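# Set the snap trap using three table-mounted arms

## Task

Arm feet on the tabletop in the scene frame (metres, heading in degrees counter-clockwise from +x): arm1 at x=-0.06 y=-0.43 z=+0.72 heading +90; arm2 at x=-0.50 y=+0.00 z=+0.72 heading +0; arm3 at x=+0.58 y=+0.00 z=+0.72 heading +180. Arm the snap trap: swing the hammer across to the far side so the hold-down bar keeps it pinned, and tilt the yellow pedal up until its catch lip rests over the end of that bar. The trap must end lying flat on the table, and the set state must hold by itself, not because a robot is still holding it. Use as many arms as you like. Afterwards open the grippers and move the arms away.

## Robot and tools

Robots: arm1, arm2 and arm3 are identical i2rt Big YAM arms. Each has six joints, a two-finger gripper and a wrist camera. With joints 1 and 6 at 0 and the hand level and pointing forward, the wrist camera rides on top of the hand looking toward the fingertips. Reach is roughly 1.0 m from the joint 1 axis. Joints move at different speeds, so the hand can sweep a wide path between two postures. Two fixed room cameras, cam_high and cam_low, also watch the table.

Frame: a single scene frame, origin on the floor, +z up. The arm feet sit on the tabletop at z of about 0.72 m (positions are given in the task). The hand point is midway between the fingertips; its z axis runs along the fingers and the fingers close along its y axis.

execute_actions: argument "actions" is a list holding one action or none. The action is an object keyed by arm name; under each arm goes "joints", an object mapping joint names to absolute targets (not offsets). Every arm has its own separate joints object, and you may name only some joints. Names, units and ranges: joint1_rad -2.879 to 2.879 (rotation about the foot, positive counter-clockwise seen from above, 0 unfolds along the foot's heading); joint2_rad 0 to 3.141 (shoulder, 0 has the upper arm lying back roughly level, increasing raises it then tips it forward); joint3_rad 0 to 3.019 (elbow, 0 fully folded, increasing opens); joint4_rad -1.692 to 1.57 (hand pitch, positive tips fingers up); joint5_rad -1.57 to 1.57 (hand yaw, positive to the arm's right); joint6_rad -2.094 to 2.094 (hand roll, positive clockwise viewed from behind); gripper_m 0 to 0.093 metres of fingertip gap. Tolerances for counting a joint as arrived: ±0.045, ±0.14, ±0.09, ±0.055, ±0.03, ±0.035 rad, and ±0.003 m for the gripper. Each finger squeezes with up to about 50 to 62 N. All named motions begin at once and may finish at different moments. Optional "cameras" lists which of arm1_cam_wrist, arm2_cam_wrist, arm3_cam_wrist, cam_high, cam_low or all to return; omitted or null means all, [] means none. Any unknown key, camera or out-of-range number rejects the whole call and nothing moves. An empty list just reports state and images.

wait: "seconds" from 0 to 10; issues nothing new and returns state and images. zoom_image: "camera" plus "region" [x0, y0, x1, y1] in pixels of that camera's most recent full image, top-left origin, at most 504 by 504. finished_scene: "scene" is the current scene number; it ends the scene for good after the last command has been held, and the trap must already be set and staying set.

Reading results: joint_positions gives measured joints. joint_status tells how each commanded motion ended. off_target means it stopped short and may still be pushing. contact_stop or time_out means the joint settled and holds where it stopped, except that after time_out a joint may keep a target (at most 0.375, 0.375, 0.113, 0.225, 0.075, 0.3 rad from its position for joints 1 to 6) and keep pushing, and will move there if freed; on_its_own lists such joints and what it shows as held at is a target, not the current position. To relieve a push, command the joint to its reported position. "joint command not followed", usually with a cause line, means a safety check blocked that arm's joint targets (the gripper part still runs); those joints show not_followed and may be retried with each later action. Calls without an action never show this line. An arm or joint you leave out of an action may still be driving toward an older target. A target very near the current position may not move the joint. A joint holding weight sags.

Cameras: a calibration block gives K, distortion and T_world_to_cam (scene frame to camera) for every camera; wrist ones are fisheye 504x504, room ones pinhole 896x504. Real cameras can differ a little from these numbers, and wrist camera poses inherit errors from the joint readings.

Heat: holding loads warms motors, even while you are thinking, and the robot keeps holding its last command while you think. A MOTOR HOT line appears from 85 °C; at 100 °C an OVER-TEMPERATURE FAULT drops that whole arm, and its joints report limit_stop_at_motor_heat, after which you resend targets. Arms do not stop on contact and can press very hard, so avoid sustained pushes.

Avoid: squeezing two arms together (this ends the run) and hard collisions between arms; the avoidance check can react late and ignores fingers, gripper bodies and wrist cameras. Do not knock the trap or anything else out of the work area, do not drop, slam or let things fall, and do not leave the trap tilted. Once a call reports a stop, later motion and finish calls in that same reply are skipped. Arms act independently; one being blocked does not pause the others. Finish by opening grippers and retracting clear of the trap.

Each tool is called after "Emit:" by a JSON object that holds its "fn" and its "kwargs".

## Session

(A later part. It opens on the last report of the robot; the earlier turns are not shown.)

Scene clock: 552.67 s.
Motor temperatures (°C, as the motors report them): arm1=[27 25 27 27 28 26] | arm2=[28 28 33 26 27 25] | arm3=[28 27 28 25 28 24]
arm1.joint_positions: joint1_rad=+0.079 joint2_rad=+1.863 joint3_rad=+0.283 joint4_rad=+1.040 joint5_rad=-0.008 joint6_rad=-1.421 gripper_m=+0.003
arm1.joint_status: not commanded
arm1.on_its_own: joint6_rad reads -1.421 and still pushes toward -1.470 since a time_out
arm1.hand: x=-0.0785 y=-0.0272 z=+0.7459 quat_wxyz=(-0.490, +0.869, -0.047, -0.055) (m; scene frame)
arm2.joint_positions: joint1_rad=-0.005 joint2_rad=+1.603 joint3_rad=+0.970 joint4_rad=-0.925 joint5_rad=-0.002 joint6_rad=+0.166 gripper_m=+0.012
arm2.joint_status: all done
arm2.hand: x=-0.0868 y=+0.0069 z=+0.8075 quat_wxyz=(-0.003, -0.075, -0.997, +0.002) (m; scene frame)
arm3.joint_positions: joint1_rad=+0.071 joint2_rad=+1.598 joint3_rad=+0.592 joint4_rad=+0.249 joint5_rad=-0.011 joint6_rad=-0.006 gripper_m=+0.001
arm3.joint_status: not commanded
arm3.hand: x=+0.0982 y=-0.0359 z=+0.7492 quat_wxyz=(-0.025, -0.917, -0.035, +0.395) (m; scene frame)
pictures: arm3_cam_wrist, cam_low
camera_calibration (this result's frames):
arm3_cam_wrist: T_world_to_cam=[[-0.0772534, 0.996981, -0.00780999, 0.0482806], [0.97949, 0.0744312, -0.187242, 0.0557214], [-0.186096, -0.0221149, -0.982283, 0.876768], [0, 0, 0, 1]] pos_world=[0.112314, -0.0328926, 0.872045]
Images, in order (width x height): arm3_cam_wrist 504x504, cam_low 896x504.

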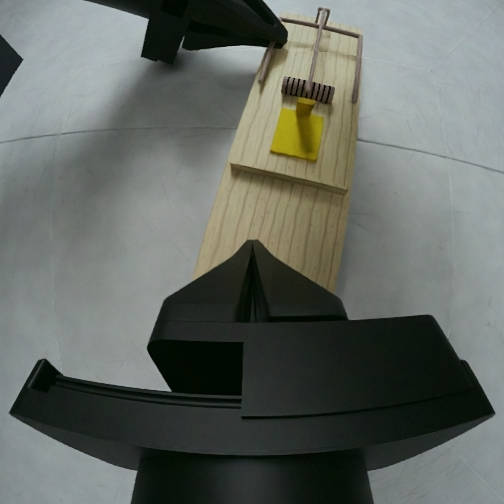

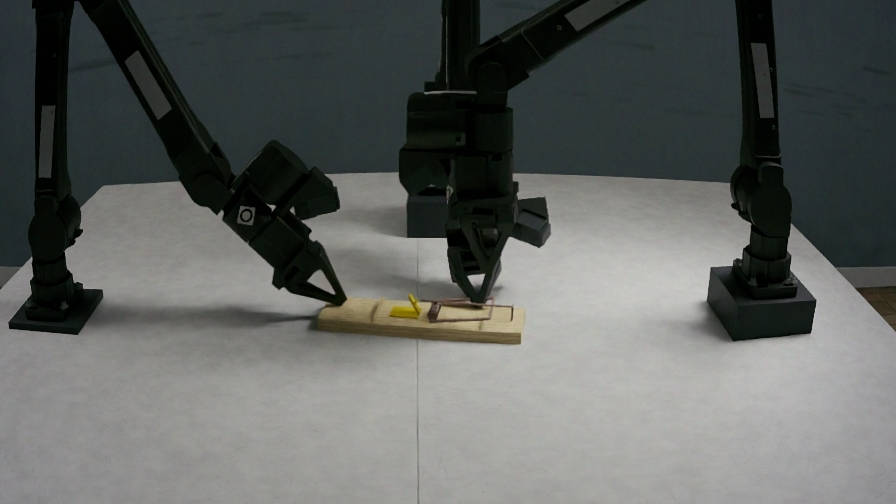

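Emit:
{"fn": "execute_actions", "kwargs": {"actions": [{"arm2":{"joints":{"joint2_rad":1.1,"joint3_rad":0.8}},"arm3":{"joints":{"joint2_rad":1.52,"joint3_rad":0.62}}}], "cameras": []}}

Emit:
{"fn": "execute_actions", "kwargs": {"actions": [{"arm3":{"joints":{"joint1_rad":0.025,"joint2_rad":1.645,"joint3_rad":0.80,"joint4_rad":0.085}}}], "cameras": ["cam_low","arm3_cam_wrist","cam_high"]}}

Emit:
{"fn": "zoom_image", "kwargs": {"camera": "cam_low", "region": [360, 240, 540, 360]}}

Scene clock: 575.37 s.
Motor temperatures (°C, as the motors report them): arm1=[27 25 27 27 28 26] | arm2=[28 28 33 26 27 25] | arm3=[28 27 28 25 28 24]
arm1.joint_positions: joint1_rad=+0.079 joint2_rad=+1.864 joint3_rad=+0.286 joint4_rad=+1.040 joint5_rad=-0.005 joint6_rad=-1.427 gripper_m=+0.003
arm1.joint_status: not commanded
arm1.on_its_own: joint6_rad reads -1.427 and still pushes toward -1.470 since a time_out
arm1.hand: x=-0.0781 y=-0.0254 z=+0.7464 quat_wxyz=(-0.491, +0.868, -0.045, -0.053) (m; scene frame)
arm2.joint_positions: joint1_rad=-0.005 joint2_rad=+1.088 joint3_rad=+0.796 joint4_rad=-0.926 joint5_rad=-0.002 joint6_rad=+0.166 gripper_m=+0.012
arm2.joint_status: all done
arm2.hand: x=-0.1421 y=+0.0068 z=+0.9294 quat_wxyz=(-0.172, -0.073, -0.982, -0.013) (m; scene frame)
arm3.joint_positions: joint1_rad=+0.071 joint2_rad=+1.525 joint3_rad=+0.595 joint4_rad=+0.226 joint5_rad=-0.014 joint6_rad=-0.006 gripper_m=+0.001
arm3.joint_status: all done
arm3.hand: x=+0.0935 y=-0.0364 z=+0.7800 quat_wxyz=(-0.027, -0.907, -0.035, +0.420) (m; scene frame)
pictures: none
No camera images: the call's "cameras" was empty. Leave "cameras" out to get every camera's image.

Scene clock: 576.33 s.
Motor temperatures (°C, as the motors report them): arm1=[27 25 27 27 28 26] | arm2=[28 28 33 26 27 25] | arm3=[28 27 28 25 28 24]
arm1.joint_positions: joint1_rad=+0.079 joint2_rad=+1.864 joint3_rad=+0.286 joint4_rad=+1.040 joint5_rad=-0.005 joint6_rad=-1.427 gripper_m=+0.003
arm1.joint_status: not commanded
arm1.on_its_own: joint6_rad reads -1.427 and still pushes toward -1.470 since a time_out
arm1.hand: x=-0.0781 y=-0.0254 z=+0.7464 quat_wxyz=(-0.491, +0.868, -0.045, -0.053) (m; scene frame)
arm2.joint_positions: joint1_rad=-0.005 joint2_rad=+1.088 joint3_rad=+0.796 joint4_rad=-0.926 joint5_rad=-0.002 joint6_rad=+0.166 gripper_m=+0.012
arm2.joint_status: not commanded
arm2.hand: x=-0.1421 y=+0.0068 z=+0.9294 quat_wxyz=(-0.172, -0.073, -0.982, -0.013) (m; scene frame)
arm3.joint_positions: joint1_rad=+0.034 joint2_rad=+1.650 joint3_rad=+0.764 joint4_rad=+0.095 joint5_rad=-0.015 joint6_rad=-0.006 gripper_m=+0.001
arm3.joint_status: all done
arm3.hand: x=+0.0462 y=-0.0200 z=+0.7656 quat_wxyz=(-0.019, -0.924, -0.019, +0.380) (m; scene frame)
pictures: arm3_cam_wrist, cam_high, cam_low
camera_calibration (this result's frames):
arm3_cam_wrist: T_world_to_cam=[[-0.0430038, 0.999011, -0.0112867, 0.0296291], [0.987163, 0.040749, -0.154433, 0.0824497], [-0.153821, -0.017783, -0.987939, 0.886443], [0, 0, 0, 1]] pos_world=[0.0562363, -0.0171959, 0.888819]
Images, in order (width x height): arm3_cam_wrist 504x504, cam_high 896x504, cam_low 896x504.

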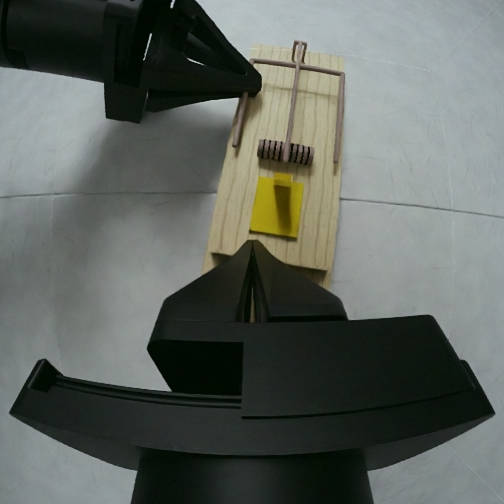

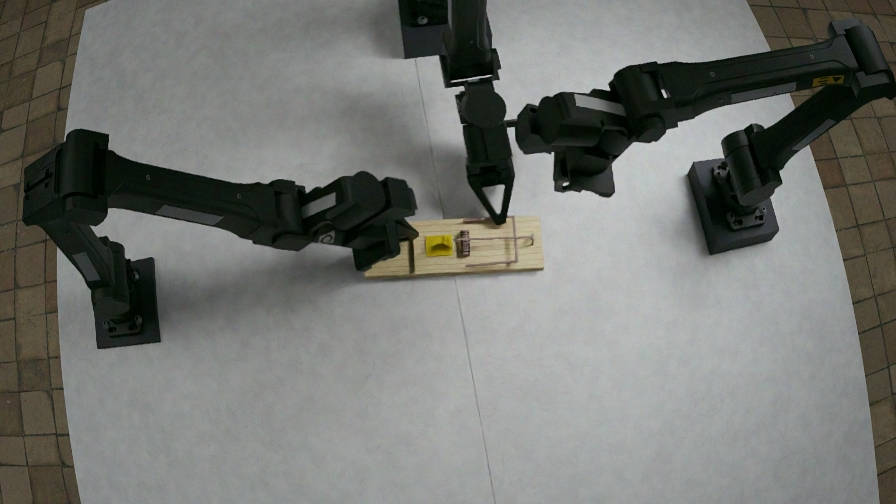

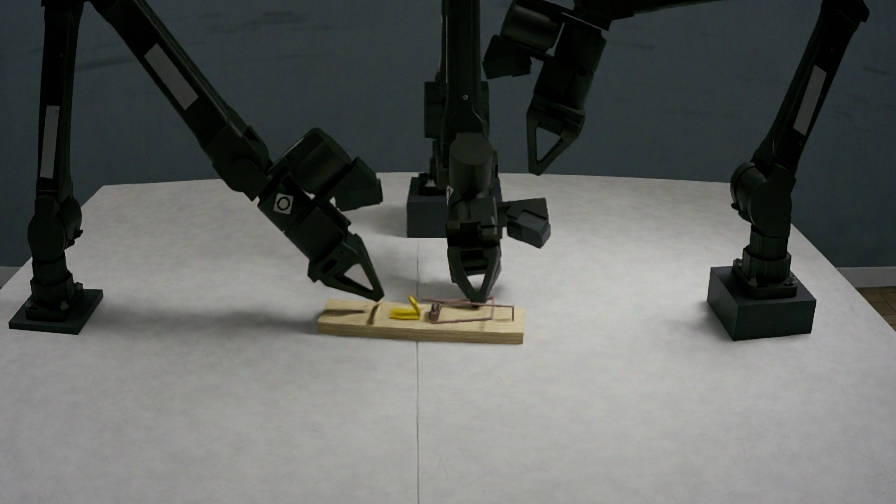

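Region (360, 240, 540, 360) of cam_low's 896x504 image, scaled by 2.800, with more detail than that image has.

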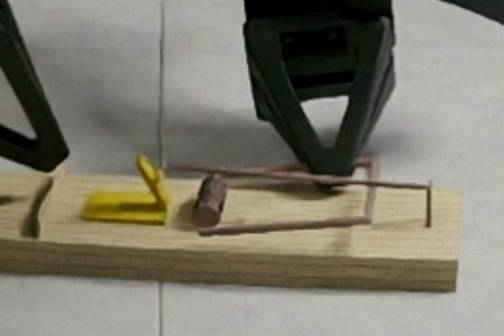

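Emit:
{"fn": "execute_actions", "kwargs": {"actions": [{"arm1":{"joints":{"joint2_rad":1.95,"joint4_rad":0.96,"joint6_rad":-1.5}},"arm3":{"joints":{"joint1_rad":0.002,"joint2_rad":1.665,"joint3_rad":0.858,"joint4_rad":0.06}}}], "cameras": ["cam_low","arm3_cam_wrist","arm1_cam_wrist"]}}

Emit:
{"fn": "zoom_image", "kwargs": {"camera": "cam_low", "region": [360, 240, 540, 360]}}

Scene clock: 593.17 s.
Motor temperatures (°C, as the motors report them): arm1=[27 25 27 27 28 26] | arm2=[28 27 33 26 27 25] | arm3=[28 27 30 25 28 24]
arm1.joint_positions: joint1_rad=+0.079 joint2_rad=+1.874 joint3_rad=+0.290 joint4_rad=+1.040 joint5_rad=-0.005 joint6_rad=-1.462 gripper_m=+0.003
arm1.joint_status: joint4_rad time_out (moved +0.000 of -0.080); joint6_rad time_out (moved -0.035 of -0.073); the others done
arm1.on_its_own: joint4_rad reads +1.040 and still pushes toward +0.960 since a time_out; joint6_rad reads -1.462 and still pushes toward -1.500 since a time_out
arm1.hand: x=-0.0781 y=-0.0255 z=+0.7431 quat_wxyz=(-0.489, +0.871, -0.030, -0.044) (m; scene frame)
arm2.joint_positions: joint1_rad=-0.005 joint2_rad=+1.088 joint3_rad=+0.796 joint4_rad=-0.926 joint5_rad=-0.002 joint6_rad=+0.166 gripper_m=+0.012
arm2.joint_status: not commanded
arm2.hand: x=-0.1421 y=+0.0068 z=+0.9294 quat_wxyz=(-0.172, -0.073, -0.982, -0.013) (m; scene frame)
arm3.joint_positions: joint1_rad=+0.012 joint2_rad=+1.665 joint3_rad=+0.813 joint4_rad=+0.069 joint5_rad=-0.015 joint6_rad=-0.006 gripper_m=+0.001
arm3.joint_status: all done
arm3.hand: x=+0.0295 y=-0.0087 z=+0.7731 quat_wxyz=(-0.015, -0.923, -0.009, +0.384) (m; scene frame)
pictures: arm1_cam_wrist, arm3_cam_wrist, cam_low
camera_calibration (this result's frames):
arm1_cam_wrist: T_world_to_cam=[[0.103486, 0.510592, 0.853573, -0.610558], [0.832561, -0.513994, 0.206524, -0.0966708], [0.544181, 0.689279, -0.47829, 0.541372], [0, 0, 0, 1]] pos_world=[-0.150936, -0.111099, 0.800053]
arm3_cam_wrist: T_world_to_cam=[[-0.021629, 0.999703, -0.0112493, 0.0170437], [0.986839, 0.0195444, -0.160521, 0.104147], [-0.160254, -0.0145732, -0.986968, 0.890969], [0, 0, 0, 1]] pos_world=[0.0403732, -0.00608989, 0.896267]
Images, in order (width x height): arm1_cam_wrist 504x504, arm3_cam_wrist 504x504, cam_low 896x504.

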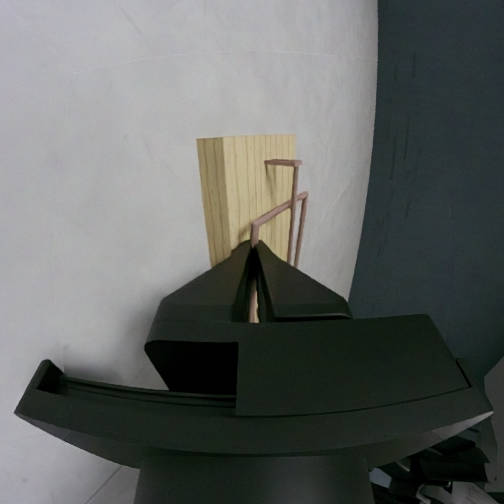

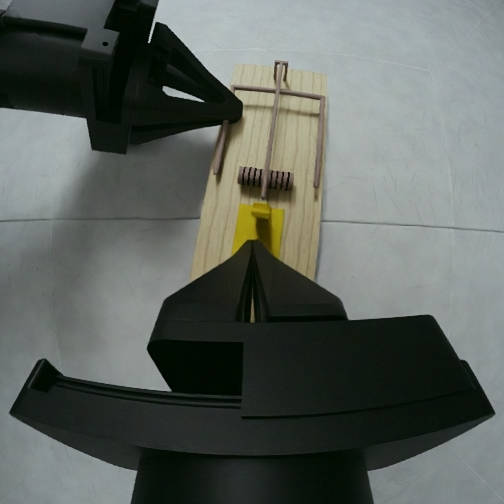

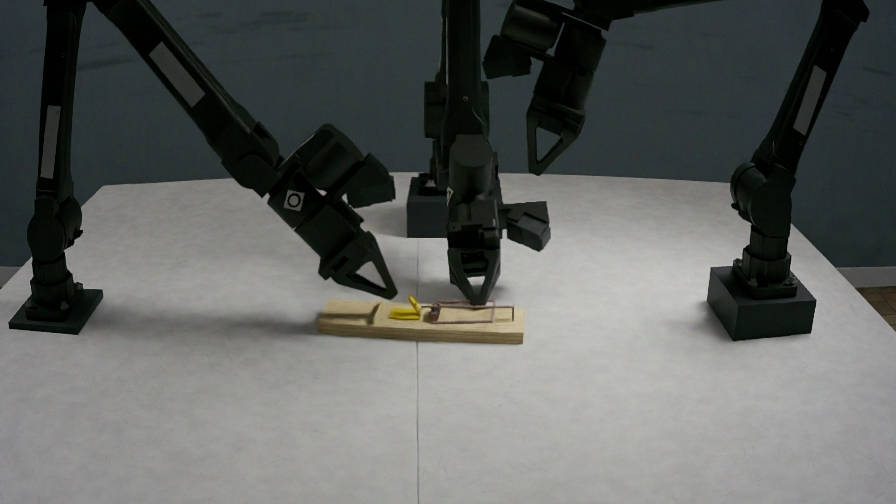

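Region (360, 240, 540, 360) of cam_low's 896x504 image, scaled by 2.800, with more detail than that image has.

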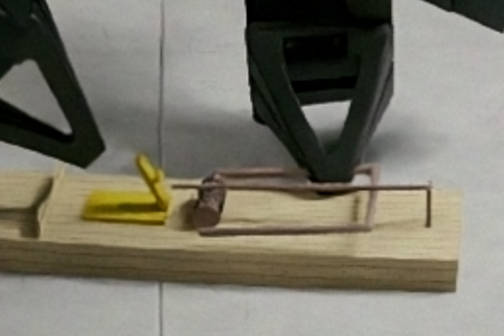

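Emit:
{"fn": "execute_actions", "kwargs": {"actions": [{"arm3":{"joints":{"joint1_rad":-0.004,"joint2_rad":1.75,"joint3_rad":1.175,"joint4_rad":-0.585}}}], "cameras": ["cam_low","arm3_cam_wrist"]}}

Emit:
{"fn": "zoom_image", "kwargs": {"camera": "cam_low", "region": [360, 240, 540, 360]}}

Scene clock: 603.97 s.
Motor temperatures (°C, as the motors report them): arm1=[27 25 27 27 28 26] | arm2=[28 27 33 26 27 25] | arm3=[28 27 30 25 28 24]
arm1.joint_positions: joint1_rad=+0.085 joint2_rad=+1.875 joint3_rad=+0.292 joint4_rad=+1.040 joint5_rad=-0.015 joint6_rad=-1.470 gripper_m=+0.003
arm1.joint_status: not commanded
arm1.on_its_own: joint4_rad reads +1.040 and still pushes toward +0.960 since a time_out
arm1.hand: x=-0.0820 y=-0.0246 z=+0.7433 quat_wxyz=(-0.489, +0.870, -0.022, -0.048) (m; scene frame)
arm2.joint_positions: joint1_rad=-0.005 joint2_rad=+1.088 joint3_rad=+0.796 joint4_rad=-0.926 joint5_rad=-0.002 joint6_rad=+0.166 gripper_m=+0.012
arm2.joint_status: not commanded
arm2.hand: x=-0.1421 y=+0.0068 z=+0.9294 quat_wxyz=(-0.172, -0.073, -0.982, -0.013) (m; scene frame)
arm3.joint_positions: joint1_rad=+0.009 joint2_rad=+1.752 joint3_rad=+1.132 joint4_rad=-0.575 joint5_rad=-0.015 joint6_rad=-0.006 gripper_m=+0.001
arm3.joint_status: all done
arm3.hand: x=+0.0220 y=-0.0065 z=+0.7737 quat_wxyz=(-0.015, -0.982, -0.007, +0.187) (m; scene frame)
pictures: arm3_cam_wrist, cam_low
camera_calibration (this result's frames):
arm3_cam_wrist: T_world_to_cam=[[-0.0182918, 0.99973, -0.0143366, 0.0170313], [0.968864, 0.0212645, 0.24668, -0.203025], [0.246918, -0.00937798, -0.968991, 0.867606], [0, 0, 0, 1]] pos_world=[-0.0172124, -0.00457308, 0.891029]
Images, in order (width x height): arm3_cam_wrist 504x504, cam_low 896x504.

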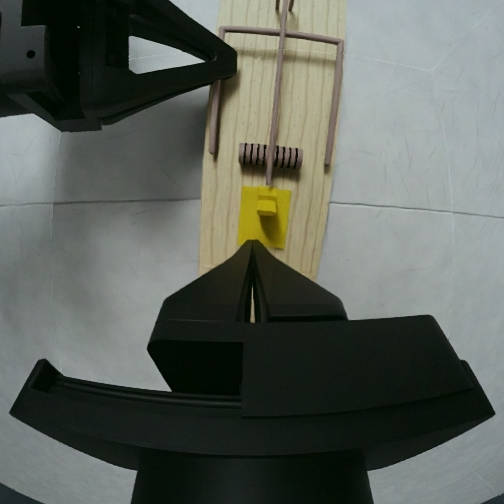

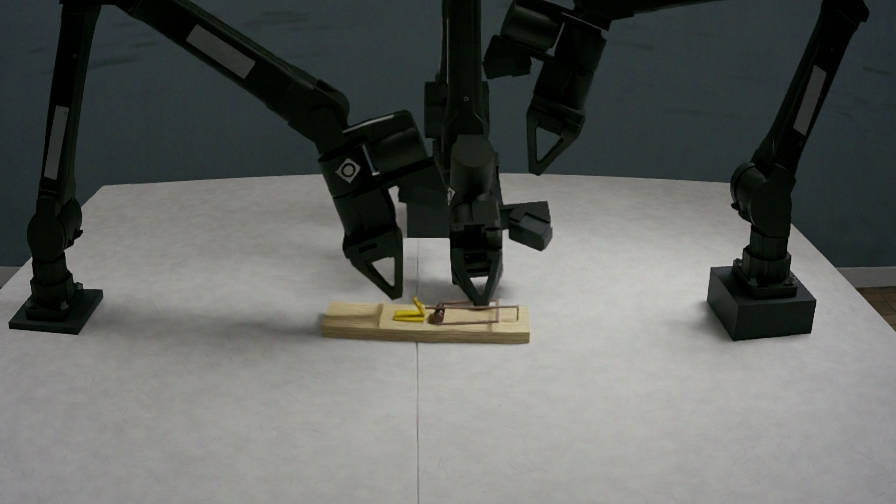

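Region (360, 240, 540, 360) of cam_low's 896x504 image, scaled by 2.800, with more detail than that image has.

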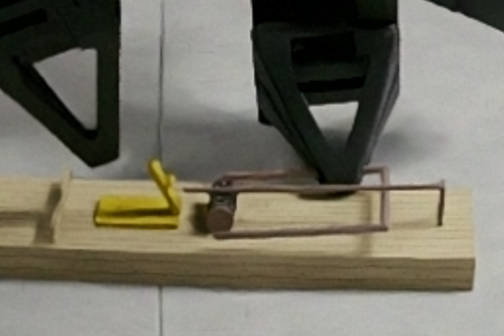

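Emit:
{"fn": "execute_actions", "kwargs": {"actions": [{"arm3":{"joints":{"joint1_rad":-0.018,"joint2_rad":1.797,"joint3_rad":1.21}}}], "cameras": ["cam_low","arm3_cam_wrist"]}}

Emit:
{"fn": "zoom_image", "kwargs": {"camera": "cam_low", "region": [360, 240, 540, 360]}}

Scene clock: 614.20 s.
Motor temperatures (°C, as the motors report them): arm1=[27 25 27 27 28 26] | arm2=[28 27 33 26 27 25] | arm3=[28 28 31 25 28 24]
arm1.joint_positions: joint1_rad=+0.085 joint2_rad=+1.875 joint3_rad=+0.292 joint4_rad=+1.040 joint5_rad=-0.015 joint6_rad=-1.470 gripper_m=+0.003
arm1.joint_status: not commanded
arm1.on_its_own: joint4_rad reads +1.040 and still pushes toward +0.960 since a time_out
arm1.hand: x=-0.0820 y=-0.0246 z=+0.7433 quat_wxyz=(-0.489, +0.870, -0.022, -0.048) (m; scene frame)
arm2.joint_positions: joint1_rad=-0.005 joint2_rad=+1.088 joint3_rad=+0.796 joint4_rad=-0.926 joint5_rad=-0.002 joint6_rad=+0.166 gripper_m=+0.012
arm2.joint_status: not commanded
arm2.hand: x=-0.1421 y=+0.0068 z=+0.9294 quat_wxyz=(-0.172, -0.073, -0.982, -0.013) (m; scene frame)
arm3.joint_positions: joint1_rad=-0.007 joint2_rad=+1.801 joint3_rad=+1.157 joint4_rad=-0.577 joint5_rad=-0.015 joint6_rad=-0.006 gripper_m=+0.001
arm3.joint_status: all done
arm3.hand: x=+0.0159 y=+0.0020 z=+0.7565 quat_wxyz=(-0.013, -0.985, +0.000, +0.174) (m; scene frame)
pictures: arm3_cam_wrist, cam_low
camera_calibration (this result's frames):
arm3_cam_wrist: T_world_to_cam=[[-0.00266575, 0.99989, -0.0145882, 0.0081058], [0.962185, 0.00653833, 0.27232, -0.212316], [0.272385, -0.0133106, -0.962096, 0.846913], [0, 0, 0, 1]] pos_world=[-0.0263775, 0.00455625, 0.872748]
Images, in order (width x height): arm3_cam_wrist 504x504, cam_low 896x504.

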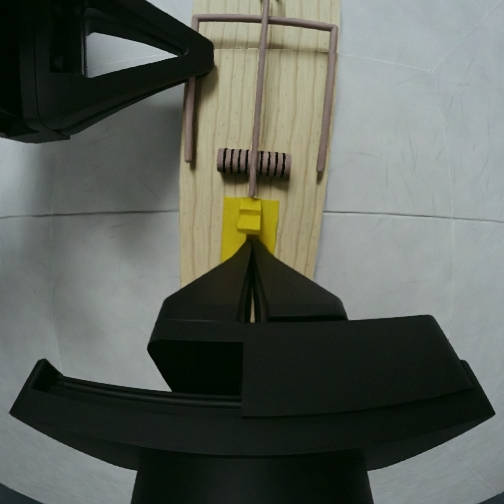

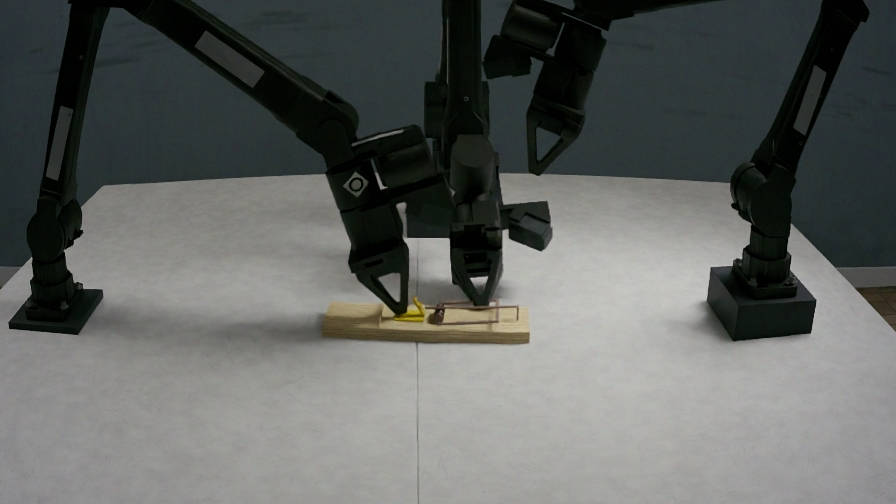

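Region (360, 240, 540, 360) of cam_low's 896x504 image, scaled by 2.800, with more detail than that image has.

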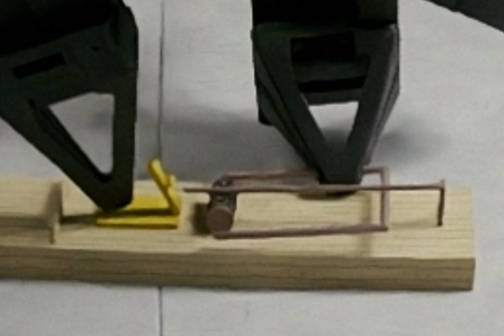

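Emit:
{"fn": "execute_actions", "kwargs": {"actions": [{"arm3":{"joints":{"joint3_rad":1.236}}}], "cameras": ["cam_low","arm3_cam_wrist"]}}

Emit:
{"fn": "zoom_image", "kwargs": {"camera": "cam_low", "region": [360, 240, 540, 360]}}

Scene clock: 622.80 s.
Motor temperatures (°C, as the motors report them): arm1=[27 25 27 27 28 26] | arm2=[28 27 33 26 27 25] | arm3=[28 28 32 25 27 24]
arm1.joint_positions: joint1_rad=+0.085 joint2_rad=+1.875 joint3_rad=+0.292 joint4_rad=+1.040 joint5_rad=-0.015 joint6_rad=-1.470 gripper_m=+0.003
arm1.joint_status: not commanded
arm1.on_its_own: joint4_rad reads +1.040 and still pushes toward +0.960 since a time_out
arm1.hand: x=-0.0820 y=-0.0246 z=+0.7433 quat_wxyz=(-0.489, +0.870, -0.022, -0.048) (m; scene frame)
arm2.joint_positions: joint1_rad=-0.005 joint2_rad=+1.088 joint3_rad=+0.796 joint4_rad=-0.926 joint5_rad=-0.002 joint6_rad=+0.166 gripper_m=+0.012
arm2.joint_status: not commanded
arm2.hand: x=-0.1421 y=+0.0068 z=+0.9294 quat_wxyz=(-0.172, -0.073, -0.982, -0.013) (m; scene frame)
arm3.joint_positions: joint1_rad=-0.007 joint2_rad=+1.801 joint3_rad=+1.183 joint4_rad=-0.577 joint5_rad=-0.015 joint6_rad=-0.006 gripper_m=+0.001
arm3.joint_status: all done
arm3.hand: x=+0.0043 y=+0.0022 z=+0.7666 quat_wxyz=(-0.013, -0.982, +0.000, +0.187) (m; scene frame)
pictures: arm3_cam_wrist, cam_low
camera_calibration (this result's frames):
arm3_cam_wrist: T_world_to_cam=[[-0.00265304, 0.999893, -0.0143561, 0.00781735], [0.968737, 0.00613129, 0.248015, -0.185345], [0.248077, -0.0132493, -0.96865, 0.864882], [0, 0, 0, 1]] pos_world=[-0.0349858, 0.00477899, 0.883848]
Images, in order (width x height): arm3_cam_wrist 504x504, cam_low 896x504.

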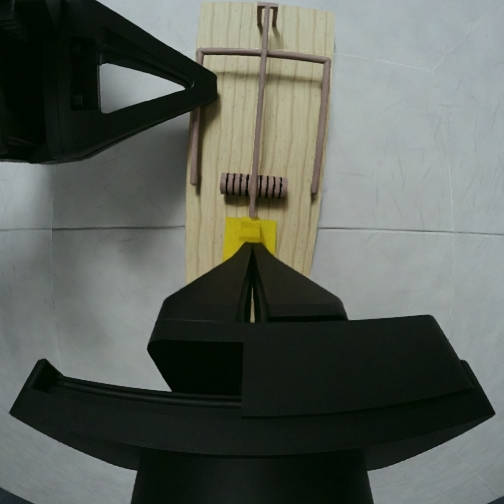

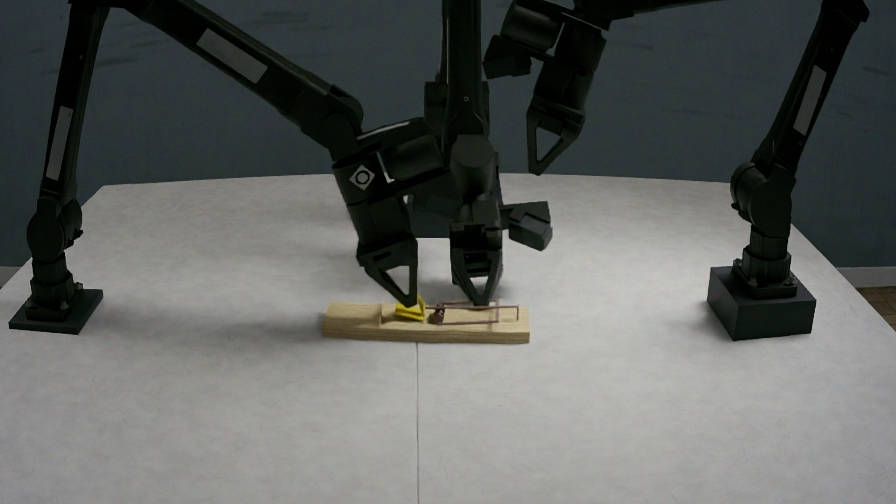

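Region (360, 240, 540, 360) of cam_low's 896x504 image, scaled by 2.800, with more detail than that image has.

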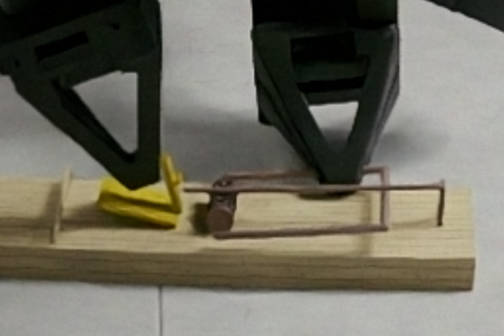

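Emit:
{"fn": "execute_actions", "kwargs": {"actions": [{"arm3":{"joints":{"joint4_rad":-0.53}}}], "cameras": ["cam_low","arm3_cam_wrist"]}}

Emit:
{"fn": "zoom_image", "kwargs": {"camera": "cam_low", "region": [380, 270, 470, 330]}}

Scene clock: 632.33 s.
Motor temperatures (°C, as the motors report them): arm1=[27 25 27 27 28 26] | arm2=[28 27 33 26 27 25] | arm3=[28 28 32 25 27 24]
arm1.joint_positions: joint1_rad=+0.085 joint2_rad=+1.875 joint3_rad=+0.292 joint4_rad=+1.040 joint5_rad=-0.015 joint6_rad=-1.470 gripper_m=+0.003
arm1.joint_status: not commanded
arm1.on_its_own: joint4_rad reads +1.040 and still pushes toward +0.960 since a time_out
arm1.hand: x=-0.0820 y=-0.0246 z=+0.7433 quat_wxyz=(-0.489, +0.870, -0.022, -0.048) (m; scene frame)
arm2.joint_positions: joint1_rad=-0.005 joint2_rad=+1.088 joint3_rad=+0.796 joint4_rad=-0.926 joint5_rad=-0.002 joint6_rad=+0.166 gripper_m=+0.012
arm2.joint_status: not commanded
arm2.hand: x=-0.1421 y=+0.0068 z=+0.9294 quat_wxyz=(-0.172, -0.073, -0.982, -0.013) (m; scene frame)
arm3.joint_positions: joint1_rad=-0.007 joint2_rad=+1.801 joint3_rad=+1.183 joint4_rad=-0.548 joint5_rad=-0.015 joint6_rad=-0.006 gripper_m=+0.001
arm3.joint_status: all done
arm3.hand: x=-0.0023 y=+0.0023 z=+0.7693 quat_wxyz=(-0.013, -0.980, +0.000, +0.201) (m; scene frame)
pictures: arm3_cam_wrist, cam_low
camera_calibration (this result's frames):
arm3_cam_wrist: T_world_to_cam=[[-0.00263116, 0.999897, -0.0140894, 0.00754974], [0.975521, 0.00566466, 0.219834, -0.157932], [0.219891, -0.0131661, -0.975436, 0.874294], [0, 0, 0, 1]] pos_world=[-0.038164, 0.00485668, 0.887643]
Images, in order (width x height): arm3_cam_wrist 504x504, cam_low 896x504.

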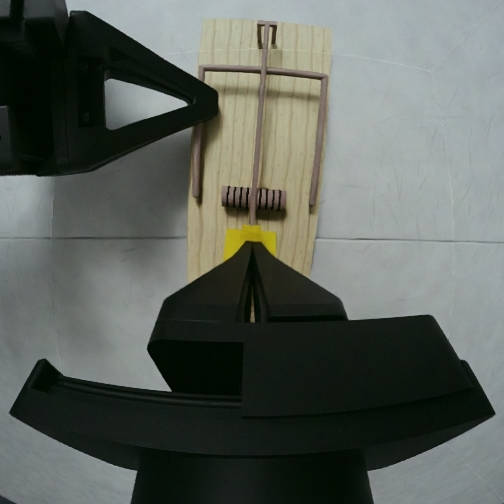

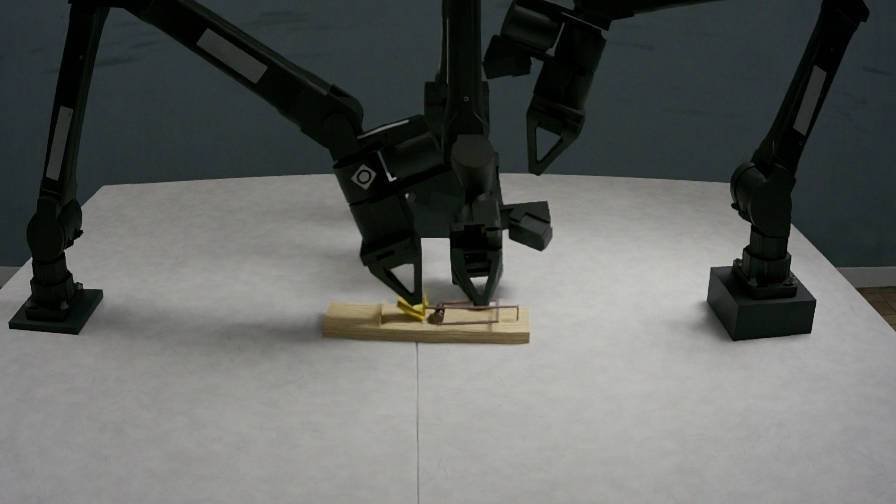

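Region (380, 270, 470, 330) of cam_low's 896x504 image, scaled by 5.600, with more detail than that image has.

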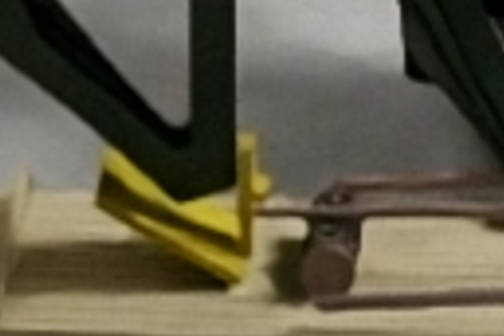

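Emit:
{"fn": "execute_actions", "kwargs": {"actions": [{"arm1":{"joints":{"joint2_rad":1.885,"joint4_rad":1.03,"joint1_rad":0.085,"joint6_rad":-1.44}}}], "cameras": ["cam_low"]}}

Emit:
{"fn": "zoom_image", "kwargs": {"camera": "cam_low", "region": [380, 260, 530, 350]}}

Scene clock: 639.67 s.
Motor temperatures (°C, as the motors report them): arm1=[27 25 27 27 28 26] | arm2=[28 27 33 26 27 25] | arm3=[28 28 32 25 27 24]
arm1.joint_positions: joint1_rad=+0.085 joint2_rad=+1.869 joint3_rad=+0.291 joint4_rad=+1.044 joint5_rad=-0.014 joint6_rad=-1.437 gripper_m=+0.003
arm1.joint_status: all done
arm1.hand: x=-0.0820 y=-0.0234 z=+0.7464 quat_wxyz=(-0.493, +0.868, -0.036, -0.056) (m; scene frame)
arm2.joint_positions: joint1_rad=-0.005 joint2_rad=+1.088 joint3_rad=+0.796 joint4_rad=-0.926 joint5_rad=-0.002 joint6_rad=+0.166 gripper_m=+0.012
arm2.joint_status: not commanded
arm2.hand: x=-0.1421 y=+0.0068 z=+0.9294 quat_wxyz=(-0.172, -0.073, -0.982, -0.013) (m; scene frame)
arm3.joint_positions: joint1_rad=-0.007 joint2_rad=+1.801 joint3_rad=+1.183 joint4_rad=-0.548 joint5_rad=-0.015 joint6_rad=-0.006 gripper_m=+0.001
arm3.joint_status: not commanded
arm3.hand: x=-0.0023 y=+0.0023 z=+0.7693 quat_wxyz=(-0.013, -0.980, +0.000, +0.201) (m; scene frame)
pictures: cam_low
Images, in order (width x height): cam_low 896x504.

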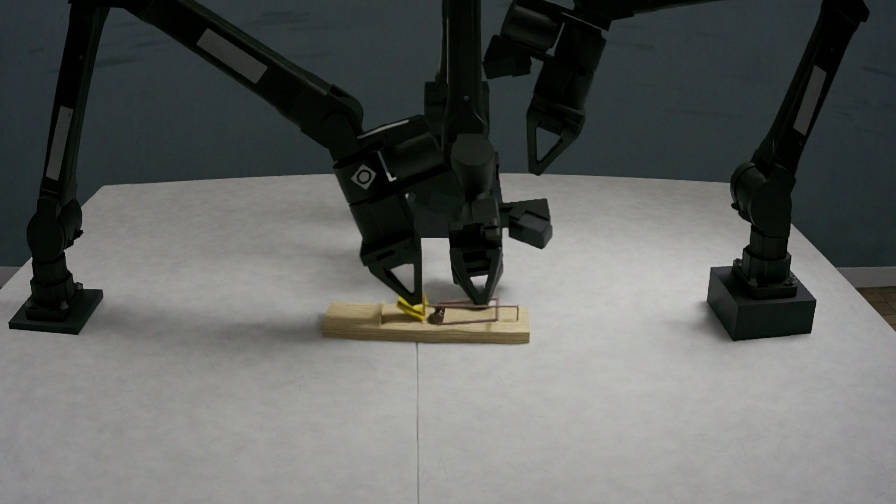

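Region (380, 260, 530, 350) of cam_low's 896x504 image, scaled by 3.360, with more detail than that image has; it fills the top 302 rows of this view, and the rest is white.

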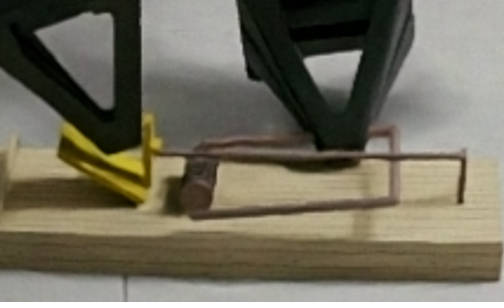

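Bar is up against the lip. Open arm1.

Emit:
{"fn": "execute_actions", "kwargs": {"actions": [{"arm1":{"joints":{"gripper_m":0.012,"joint2_rad":1.869,"joint4_rad":1.044,"joint3_rad":0.291}}}], "cameras": ["cam_low","arm1_cam_wrist"]}}

Emit:
{"fn": "zoom_image", "kwargs": {"camera": "cam_low", "region": [380, 260, 530, 350]}}

Scene clock: 648.77 s.
Motor temperatures (°C, as the motors report them): arm1=[27 25 27 27 28 26] | arm2=[28 27 33 26 27 25] | arm3=[28 28 32 25 27 24]
arm1.joint_positions: joint1_rad=+0.085 joint2_rad=+1.866 joint3_rad=+0.292 joint4_rad=+1.047 joint5_rad=-0.005 joint6_rad=-1.437 gripper_m=+0.012
arm1.joint_status: all done
arm1.hand: x=-0.0805 y=-0.0222 z=+0.7483 quat_wxyz=(-0.496, +0.866, -0.039, -0.052) (m; scene frame)
arm2.joint_positions: joint1_rad=-0.005 joint2_rad=+1.088 joint3_rad=+0.796 joint4_rad=-0.926 joint5_rad=-0.002 joint6_rad=+0.166 gripper_m=+0.012
arm2.joint_status: not commanded
arm2.hand: x=-0.1421 y=+0.0068 z=+0.9294 quat_wxyz=(-0.172, -0.073, -0.982, -0.013) (m; scene frame)
arm3.joint_positions: joint1_rad=-0.007 joint2_rad=+1.801 joint3_rad=+1.183 joint4_rad=-0.548 joint5_rad=-0.015 joint6_rad=-0.006 gripper_m=+0.001
arm3.joint_status: not commanded
arm3.hand: x=-0.0023 y=+0.0023 z=+0.7693 quat_wxyz=(-0.013, -0.980, +0.000, +0.201) (m; scene frame)
pictures: arm1_cam_wrist, cam_low
camera_calibration (this result's frames):
arm1_cam_wrist: T_world_to_cam=[[0.125991, 0.495767, 0.859268, -0.619197], [0.833132, -0.523086, 0.179643, -0.0740665], [0.538533, 0.69325, -0.478943, 0.543013], [0, 0, 0, 1]] pos_world=[-0.15271, -0.108209, 0.805434]
Images, in order (width x height): arm1_cam_wrist 504x504, cam_low 896x504.

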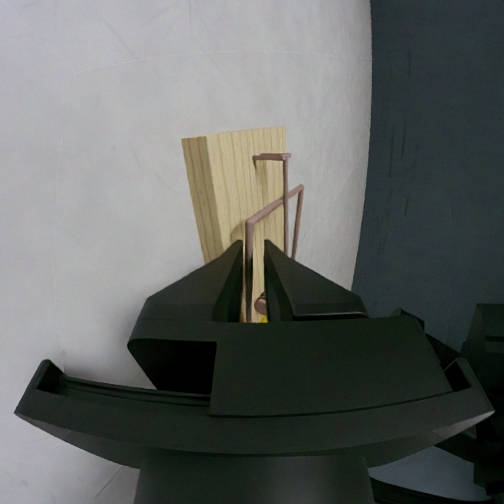

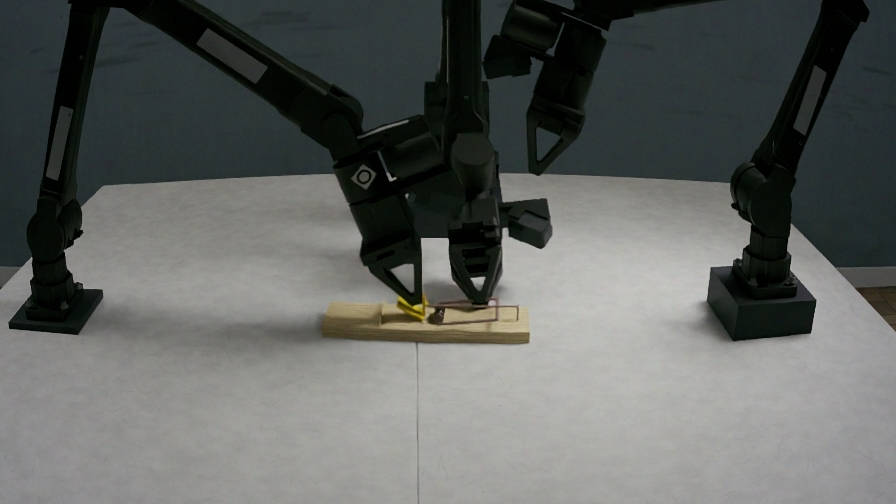

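Region (380, 260, 530, 350) of cam_low's 896x504 image, scaled by 3.360, with more detail than that image has; it fills the top 302 rows of this view, and the rest is white.

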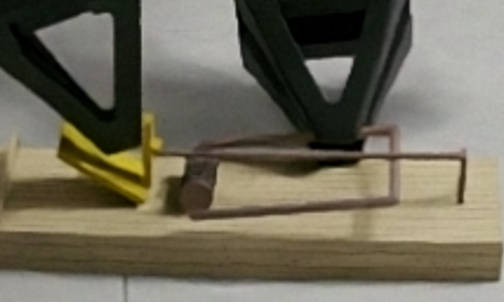

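Emit:
{"fn": "execute_actions", "kwargs": {"actions": [{"arm3":{"joints":{"joint2_rad":1.765}}}], "cameras": []}}

Emit:
{"fn": "execute_actions", "kwargs": {"actions": [{"arm3":{"joints":{"joint2_rad":1.6,"joint4_rad":-0.62}},"arm1":{"joints":{"joint2_rad":1.838,"joint3_rad":0.238,"gripper_m":0.016}}}], "cameras": ["cam_low","arm1_cam_wrist","cam_high"]}}

Scene clock: 660.33 s.
Motor temperatures (°C, as the motors report them): arm1=[27 25 27 27 28 26] | arm2=[28 27 34 26 27 25] | arm3=[28 28 33 25 27 24]
arm1.joint_positions: joint1_rad=+0.085 joint2_rad=+1.866 joint3_rad=+0.292 joint4_rad=+1.047 joint5_rad=-0.005 joint6_rad=-1.437 gripper_m=+0.012
arm1.joint_status: not commanded
arm1.hand: x=-0.0805 y=-0.0222 z=+0.7483 quat_wxyz=(-0.496, +0.866, -0.039, -0.052) (m; scene frame)
arm2.joint_positions: joint1_rad=-0.005 joint2_rad=+1.088 joint3_rad=+0.796 joint4_rad=-0.926 joint5_rad=-0.002 joint6_rad=+0.166 gripper_m=+0.012
arm2.joint_status: not commanded
arm2.hand: x=-0.1421 y=+0.0068 z=+0.9294 quat_wxyz=(-0.172, -0.073, -0.982, -0.013) (m; scene frame)
arm3.joint_positions: joint1_rad=-0.007 joint2_rad=+1.791 joint3_rad=+1.183 joint4_rad=-0.548 joint5_rad=-0.015 joint6_rad=-0.006 gripper_m=+0.001
arm3.joint_status: all done
arm3.hand: x=-0.0032 y=+0.0023 z=+0.7751 quat_wxyz=(-0.013, -0.978, +0.000, +0.206) (m; scene frame)
pictures: none
No camera images: the call's "cameras" was empty. Leave "cameras" out to get every camera's image.

Scene clock: 661.50 s.
Motor temperatures (°C, as the motors report them): arm1=[27 25 27 27 28 26] | arm2=[28 27 34 26 27 25] | arm3=[28 28 33 25 27 24]
arm1.joint_positions: joint1_rad=+0.085 joint2_rad=+1.842 joint3_rad=+0.242 joint4_rad=+1.048 joint5_rad=-0.003 joint6_rad=-1.437 gripper_m=+0.016
arm1.joint_status: all done
arm1.hand: x=-0.0793 y=-0.0433 z=+0.7474 quat_wxyz=(-0.486, +0.872, -0.039, -0.051) (m; scene frame)
arm2.joint_positions: joint1_rad=-0.005 joint2_rad=+1.088 joint3_rad=+0.796 joint4_rad=-0.926 joint5_rad=-0.002 joint6_rad=+0.166 gripper_m=+0.012
arm2.joint_status: not commanded
arm2.hand: x=-0.1421 y=+0.0068 z=+0.9294 quat_wxyz=(-0.172, -0.073, -0.982, -0.013) (m; scene frame)
arm3.joint_positions: joint1_rad=-0.007 joint2_rad=+1.601 joint3_rad=+1.193 joint4_rad=-0.610 joint5_rad=-0.015 joint6_rad=-0.006 gripper_m=+0.001
arm3.joint_status: all done
arm3.hand: x=-0.0007 y=+0.0039 z=+0.8795 quat_wxyz=(-0.013, -0.962, +0.000, +0.273) (m; scene frame)
pictures: arm1_cam_wrist, cam_high, cam_low
camera_calibration (this result's frames):
arm1_cam_wrist: T_world_to_cam=[[0.124857, 0.516099, 0.84738, -0.598487], [0.832224, -0.519478, 0.193766, -0.0964576], [0.540198, 0.681017, -0.494371, 0.567637], [0, 0, 0, 1]] pos_world=[-0.151637, -0.1278, 0.806459]
Images, in order (width x height): arm1_cam_wrist 504x504, cam_high 896x504, cam_low 896x504.

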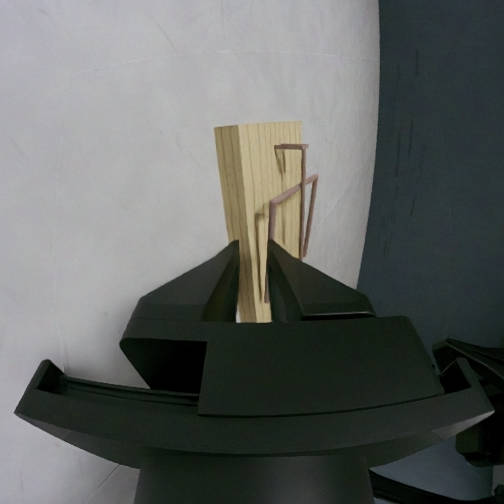

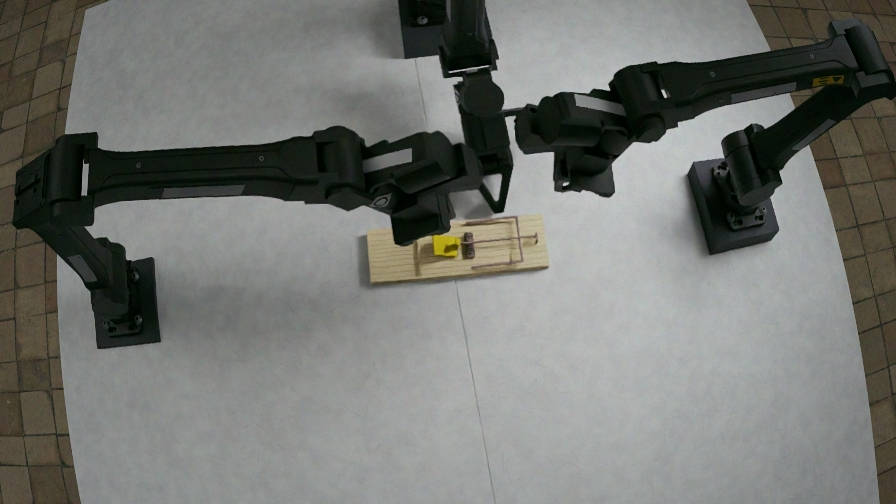

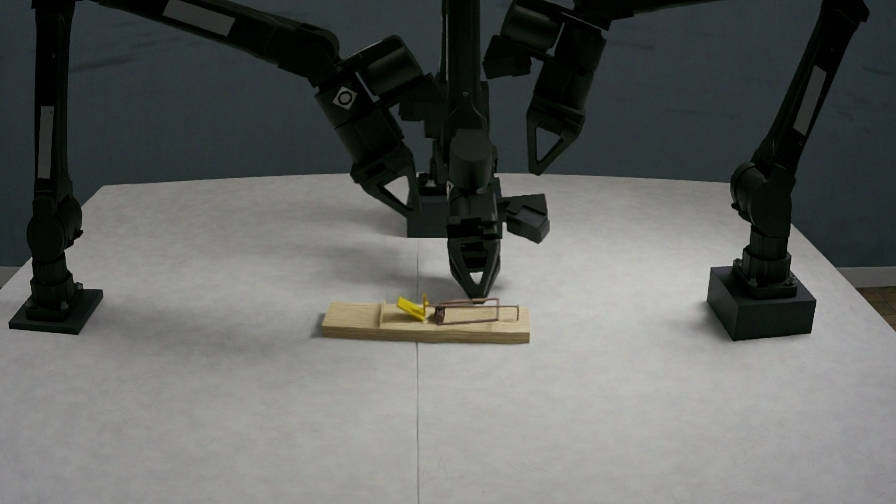

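Emit:
{"fn": "execute_actions", "kwargs": {"actions": [{"arm3":{"joints":{"joint2_rad":0.9,"joint3_rad":0.9,"joint4_rad":-0.9}},"arm2":{"joints":{"joint2_rad":0.7}},"arm1":{"joints":{"joint2_rad":1.80,"joint3_rad":0.17}}}], "cameras": []}}

Emit:
{"fn": "execute_actions", "kwargs": {"actions": [{"arm1":{"joints":{"joint2_rad":1.1,"joint3_rad":0.12,"joint4_rad":0.5}}}], "cameras": ["cam_low"]}}

Scene clock: 670.37 s.
Motor temperatures (°C, as the motors report them): arm1=[27 26 27 27 28 26] | arm2=[28 27 34 26 27 25] | arm3=[28 28 33 25 27 24]
arm1.joint_positions: joint1_rad=+0.085 joint2_rad=+1.807 joint3_rad=+0.172 joint4_rad=+1.048 joint5_rad=-0.003 joint6_rad=-1.437 gripper_m=+0.016
arm1.joint_status: all done
arm1.hand: x=-0.0778 y=-0.0734 z=+0.7464 quat_wxyz=(-0.470, +0.880, -0.040, -0.049) (m; scene frame)
arm2.joint_positions: joint1_rad=-0.005 joint2_rad=+0.689 joint3_rad=+0.796 joint4_rad=-0.926 joint5_rad=-0.002 joint6_rad=+0.166 gripper_m=+0.012
arm2.joint_status: all done
arm2.hand: x=-0.1776 y=+0.0071 z=+1.0575 quat_wxyz=(-0.362, -0.068, -0.929, -0.031) (m; scene frame)
arm3.joint_positions: joint1_rad=-0.007 joint2_rad=+0.896 joint3_rad=+0.898 joint4_rad=-0.892 joint5_rad=-0.015 joint6_rad=-0.006 gripper_m=+0.001
arm3.joint_status: all done
arm3.hand: x=+0.2050 y=+0.0045 z=+1.0115 quat_wxyz=(-0.012, -0.942, +0.000, +0.334) (m; scene frame)
pictures: none
No camera images: the call's "cameras" was empty. Leave "cameras" out to get every camera's image.

Scene clock: 671.73 s.
Motor temperatures (°C, as the motors report them): arm1=[27 26 27 27 28 26] | arm2=[28 27 34 26 27 25] | arm3=[28 28 33 25 27 24]
arm1.joint_positions: joint1_rad=+0.085 joint2_rad=+1.102 joint3_rad=+0.123 joint4_rad=+0.512 joint5_rad=-0.003 joint6_rad=-1.437 gripper_m=+0.016
arm1.joint_status: all done
arm1.hand: x=-0.0760 y=-0.0865 z=+0.8521 quat_wxyz=(-0.522, +0.851, -0.039, -0.054) (m; scene frame)
arm2.joint_positions: joint1_rad=-0.005 joint2_rad=+0.689 joint3_rad=+0.796 joint4_rad=-0.926 joint5_rad=-0.002 joint6_rad=+0.166 gripper_m=+0.012
arm2.joint_status: not commanded
arm2.hand: x=-0.1776 y=+0.0071 z=+1.0575 quat_wxyz=(-0.362, -0.068, -0.929, -0.031) (m; scene frame)
arm3.joint_positions: joint1_rad=-0.007 joint2_rad=+0.896 joint3_rad=+0.898 joint4_rad=-0.892 joint5_rad=-0.015 joint6_rad=-0.006 gripper_m=+0.001
arm3.joint_status: not commanded
arm3.hand: x=+0.2050 y=+0.0045 z=+1.0115 quat_wxyz=(-0.012, -0.942, +0.000, +0.334) (m; scene frame)
pictures: cam_low
Images, in order (width x height): cam_low 896x504.

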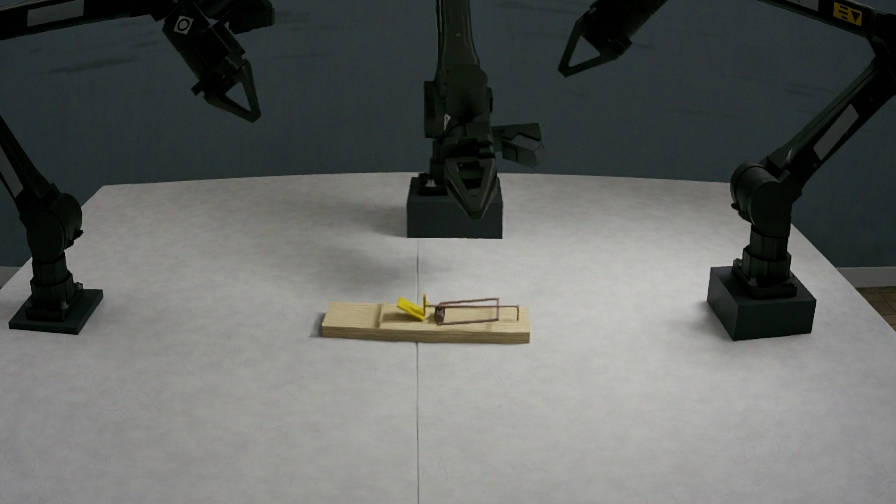

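Emit:
{"fn": "execute_actions", "kwargs": {"actions": [{"arm1":{"joints":{"joint2_rad":0.5,"joint3_rad":0.4,"joint4_rad":-0.5}}}], "cameras": []}}

Emit:
{"fn": "finished_scene", "kwargs": {"scene": 1}}

Scene clock: 679.07 s.
Motor temperatures (°C, as the motors report them): arm1=[27 25 28 27 28 26] | arm2=[28 27 34 26 27 25] | arm3=[28 28 32 25 27 24]
arm1.joint_positions: joint1_rad=+0.085 joint2_rad=+0.503 joint3_rad=+0.374 joint4_rad=-0.488 joint5_rad=-0.003 joint6_rad=-1.437 gripper_m=+0.016
arm1.joint_status: all done
arm1.hand: x=-0.0727 y=-0.1282 z=+0.9619 quat_wxyz=(-0.457, +0.887, -0.040, -0.048) (m; scene frame)
arm2.joint_positions: joint1_rad=-0.005 joint2_rad=+0.689 joint3_rad=+0.796 joint4_rad=-0.926 joint5_rad=-0.002 joint6_rad=+0.166 gripper_m=+0.012
arm2.joint_status: not commanded
arm2.hand: x=-0.1776 y=+0.0071 z=+1.0575 quat_wxyz=(-0.362, -0.068, -0.929, -0.031) (m; scene frame)
arm3.joint_positions: joint1_rad=-0.007 joint2_rad=+0.896 joint3_rad=+0.898 joint4_rad=-0.892 joint5_rad=-0.015 joint6_rad=-0.006 gripper_m=+0.001
arm3.joint_status: not commanded
arm3.hand: x=+0.2050 y=+0.0045 z=+1.0115 quat_wxyz=(-0.012, -0.942, +0.000, +0.334) (m; scene frame)
pictures: none
No camera images: the call's "cameras" was empty. Leave "cameras" out to get every camera's image.

The scene is finished: the task was done.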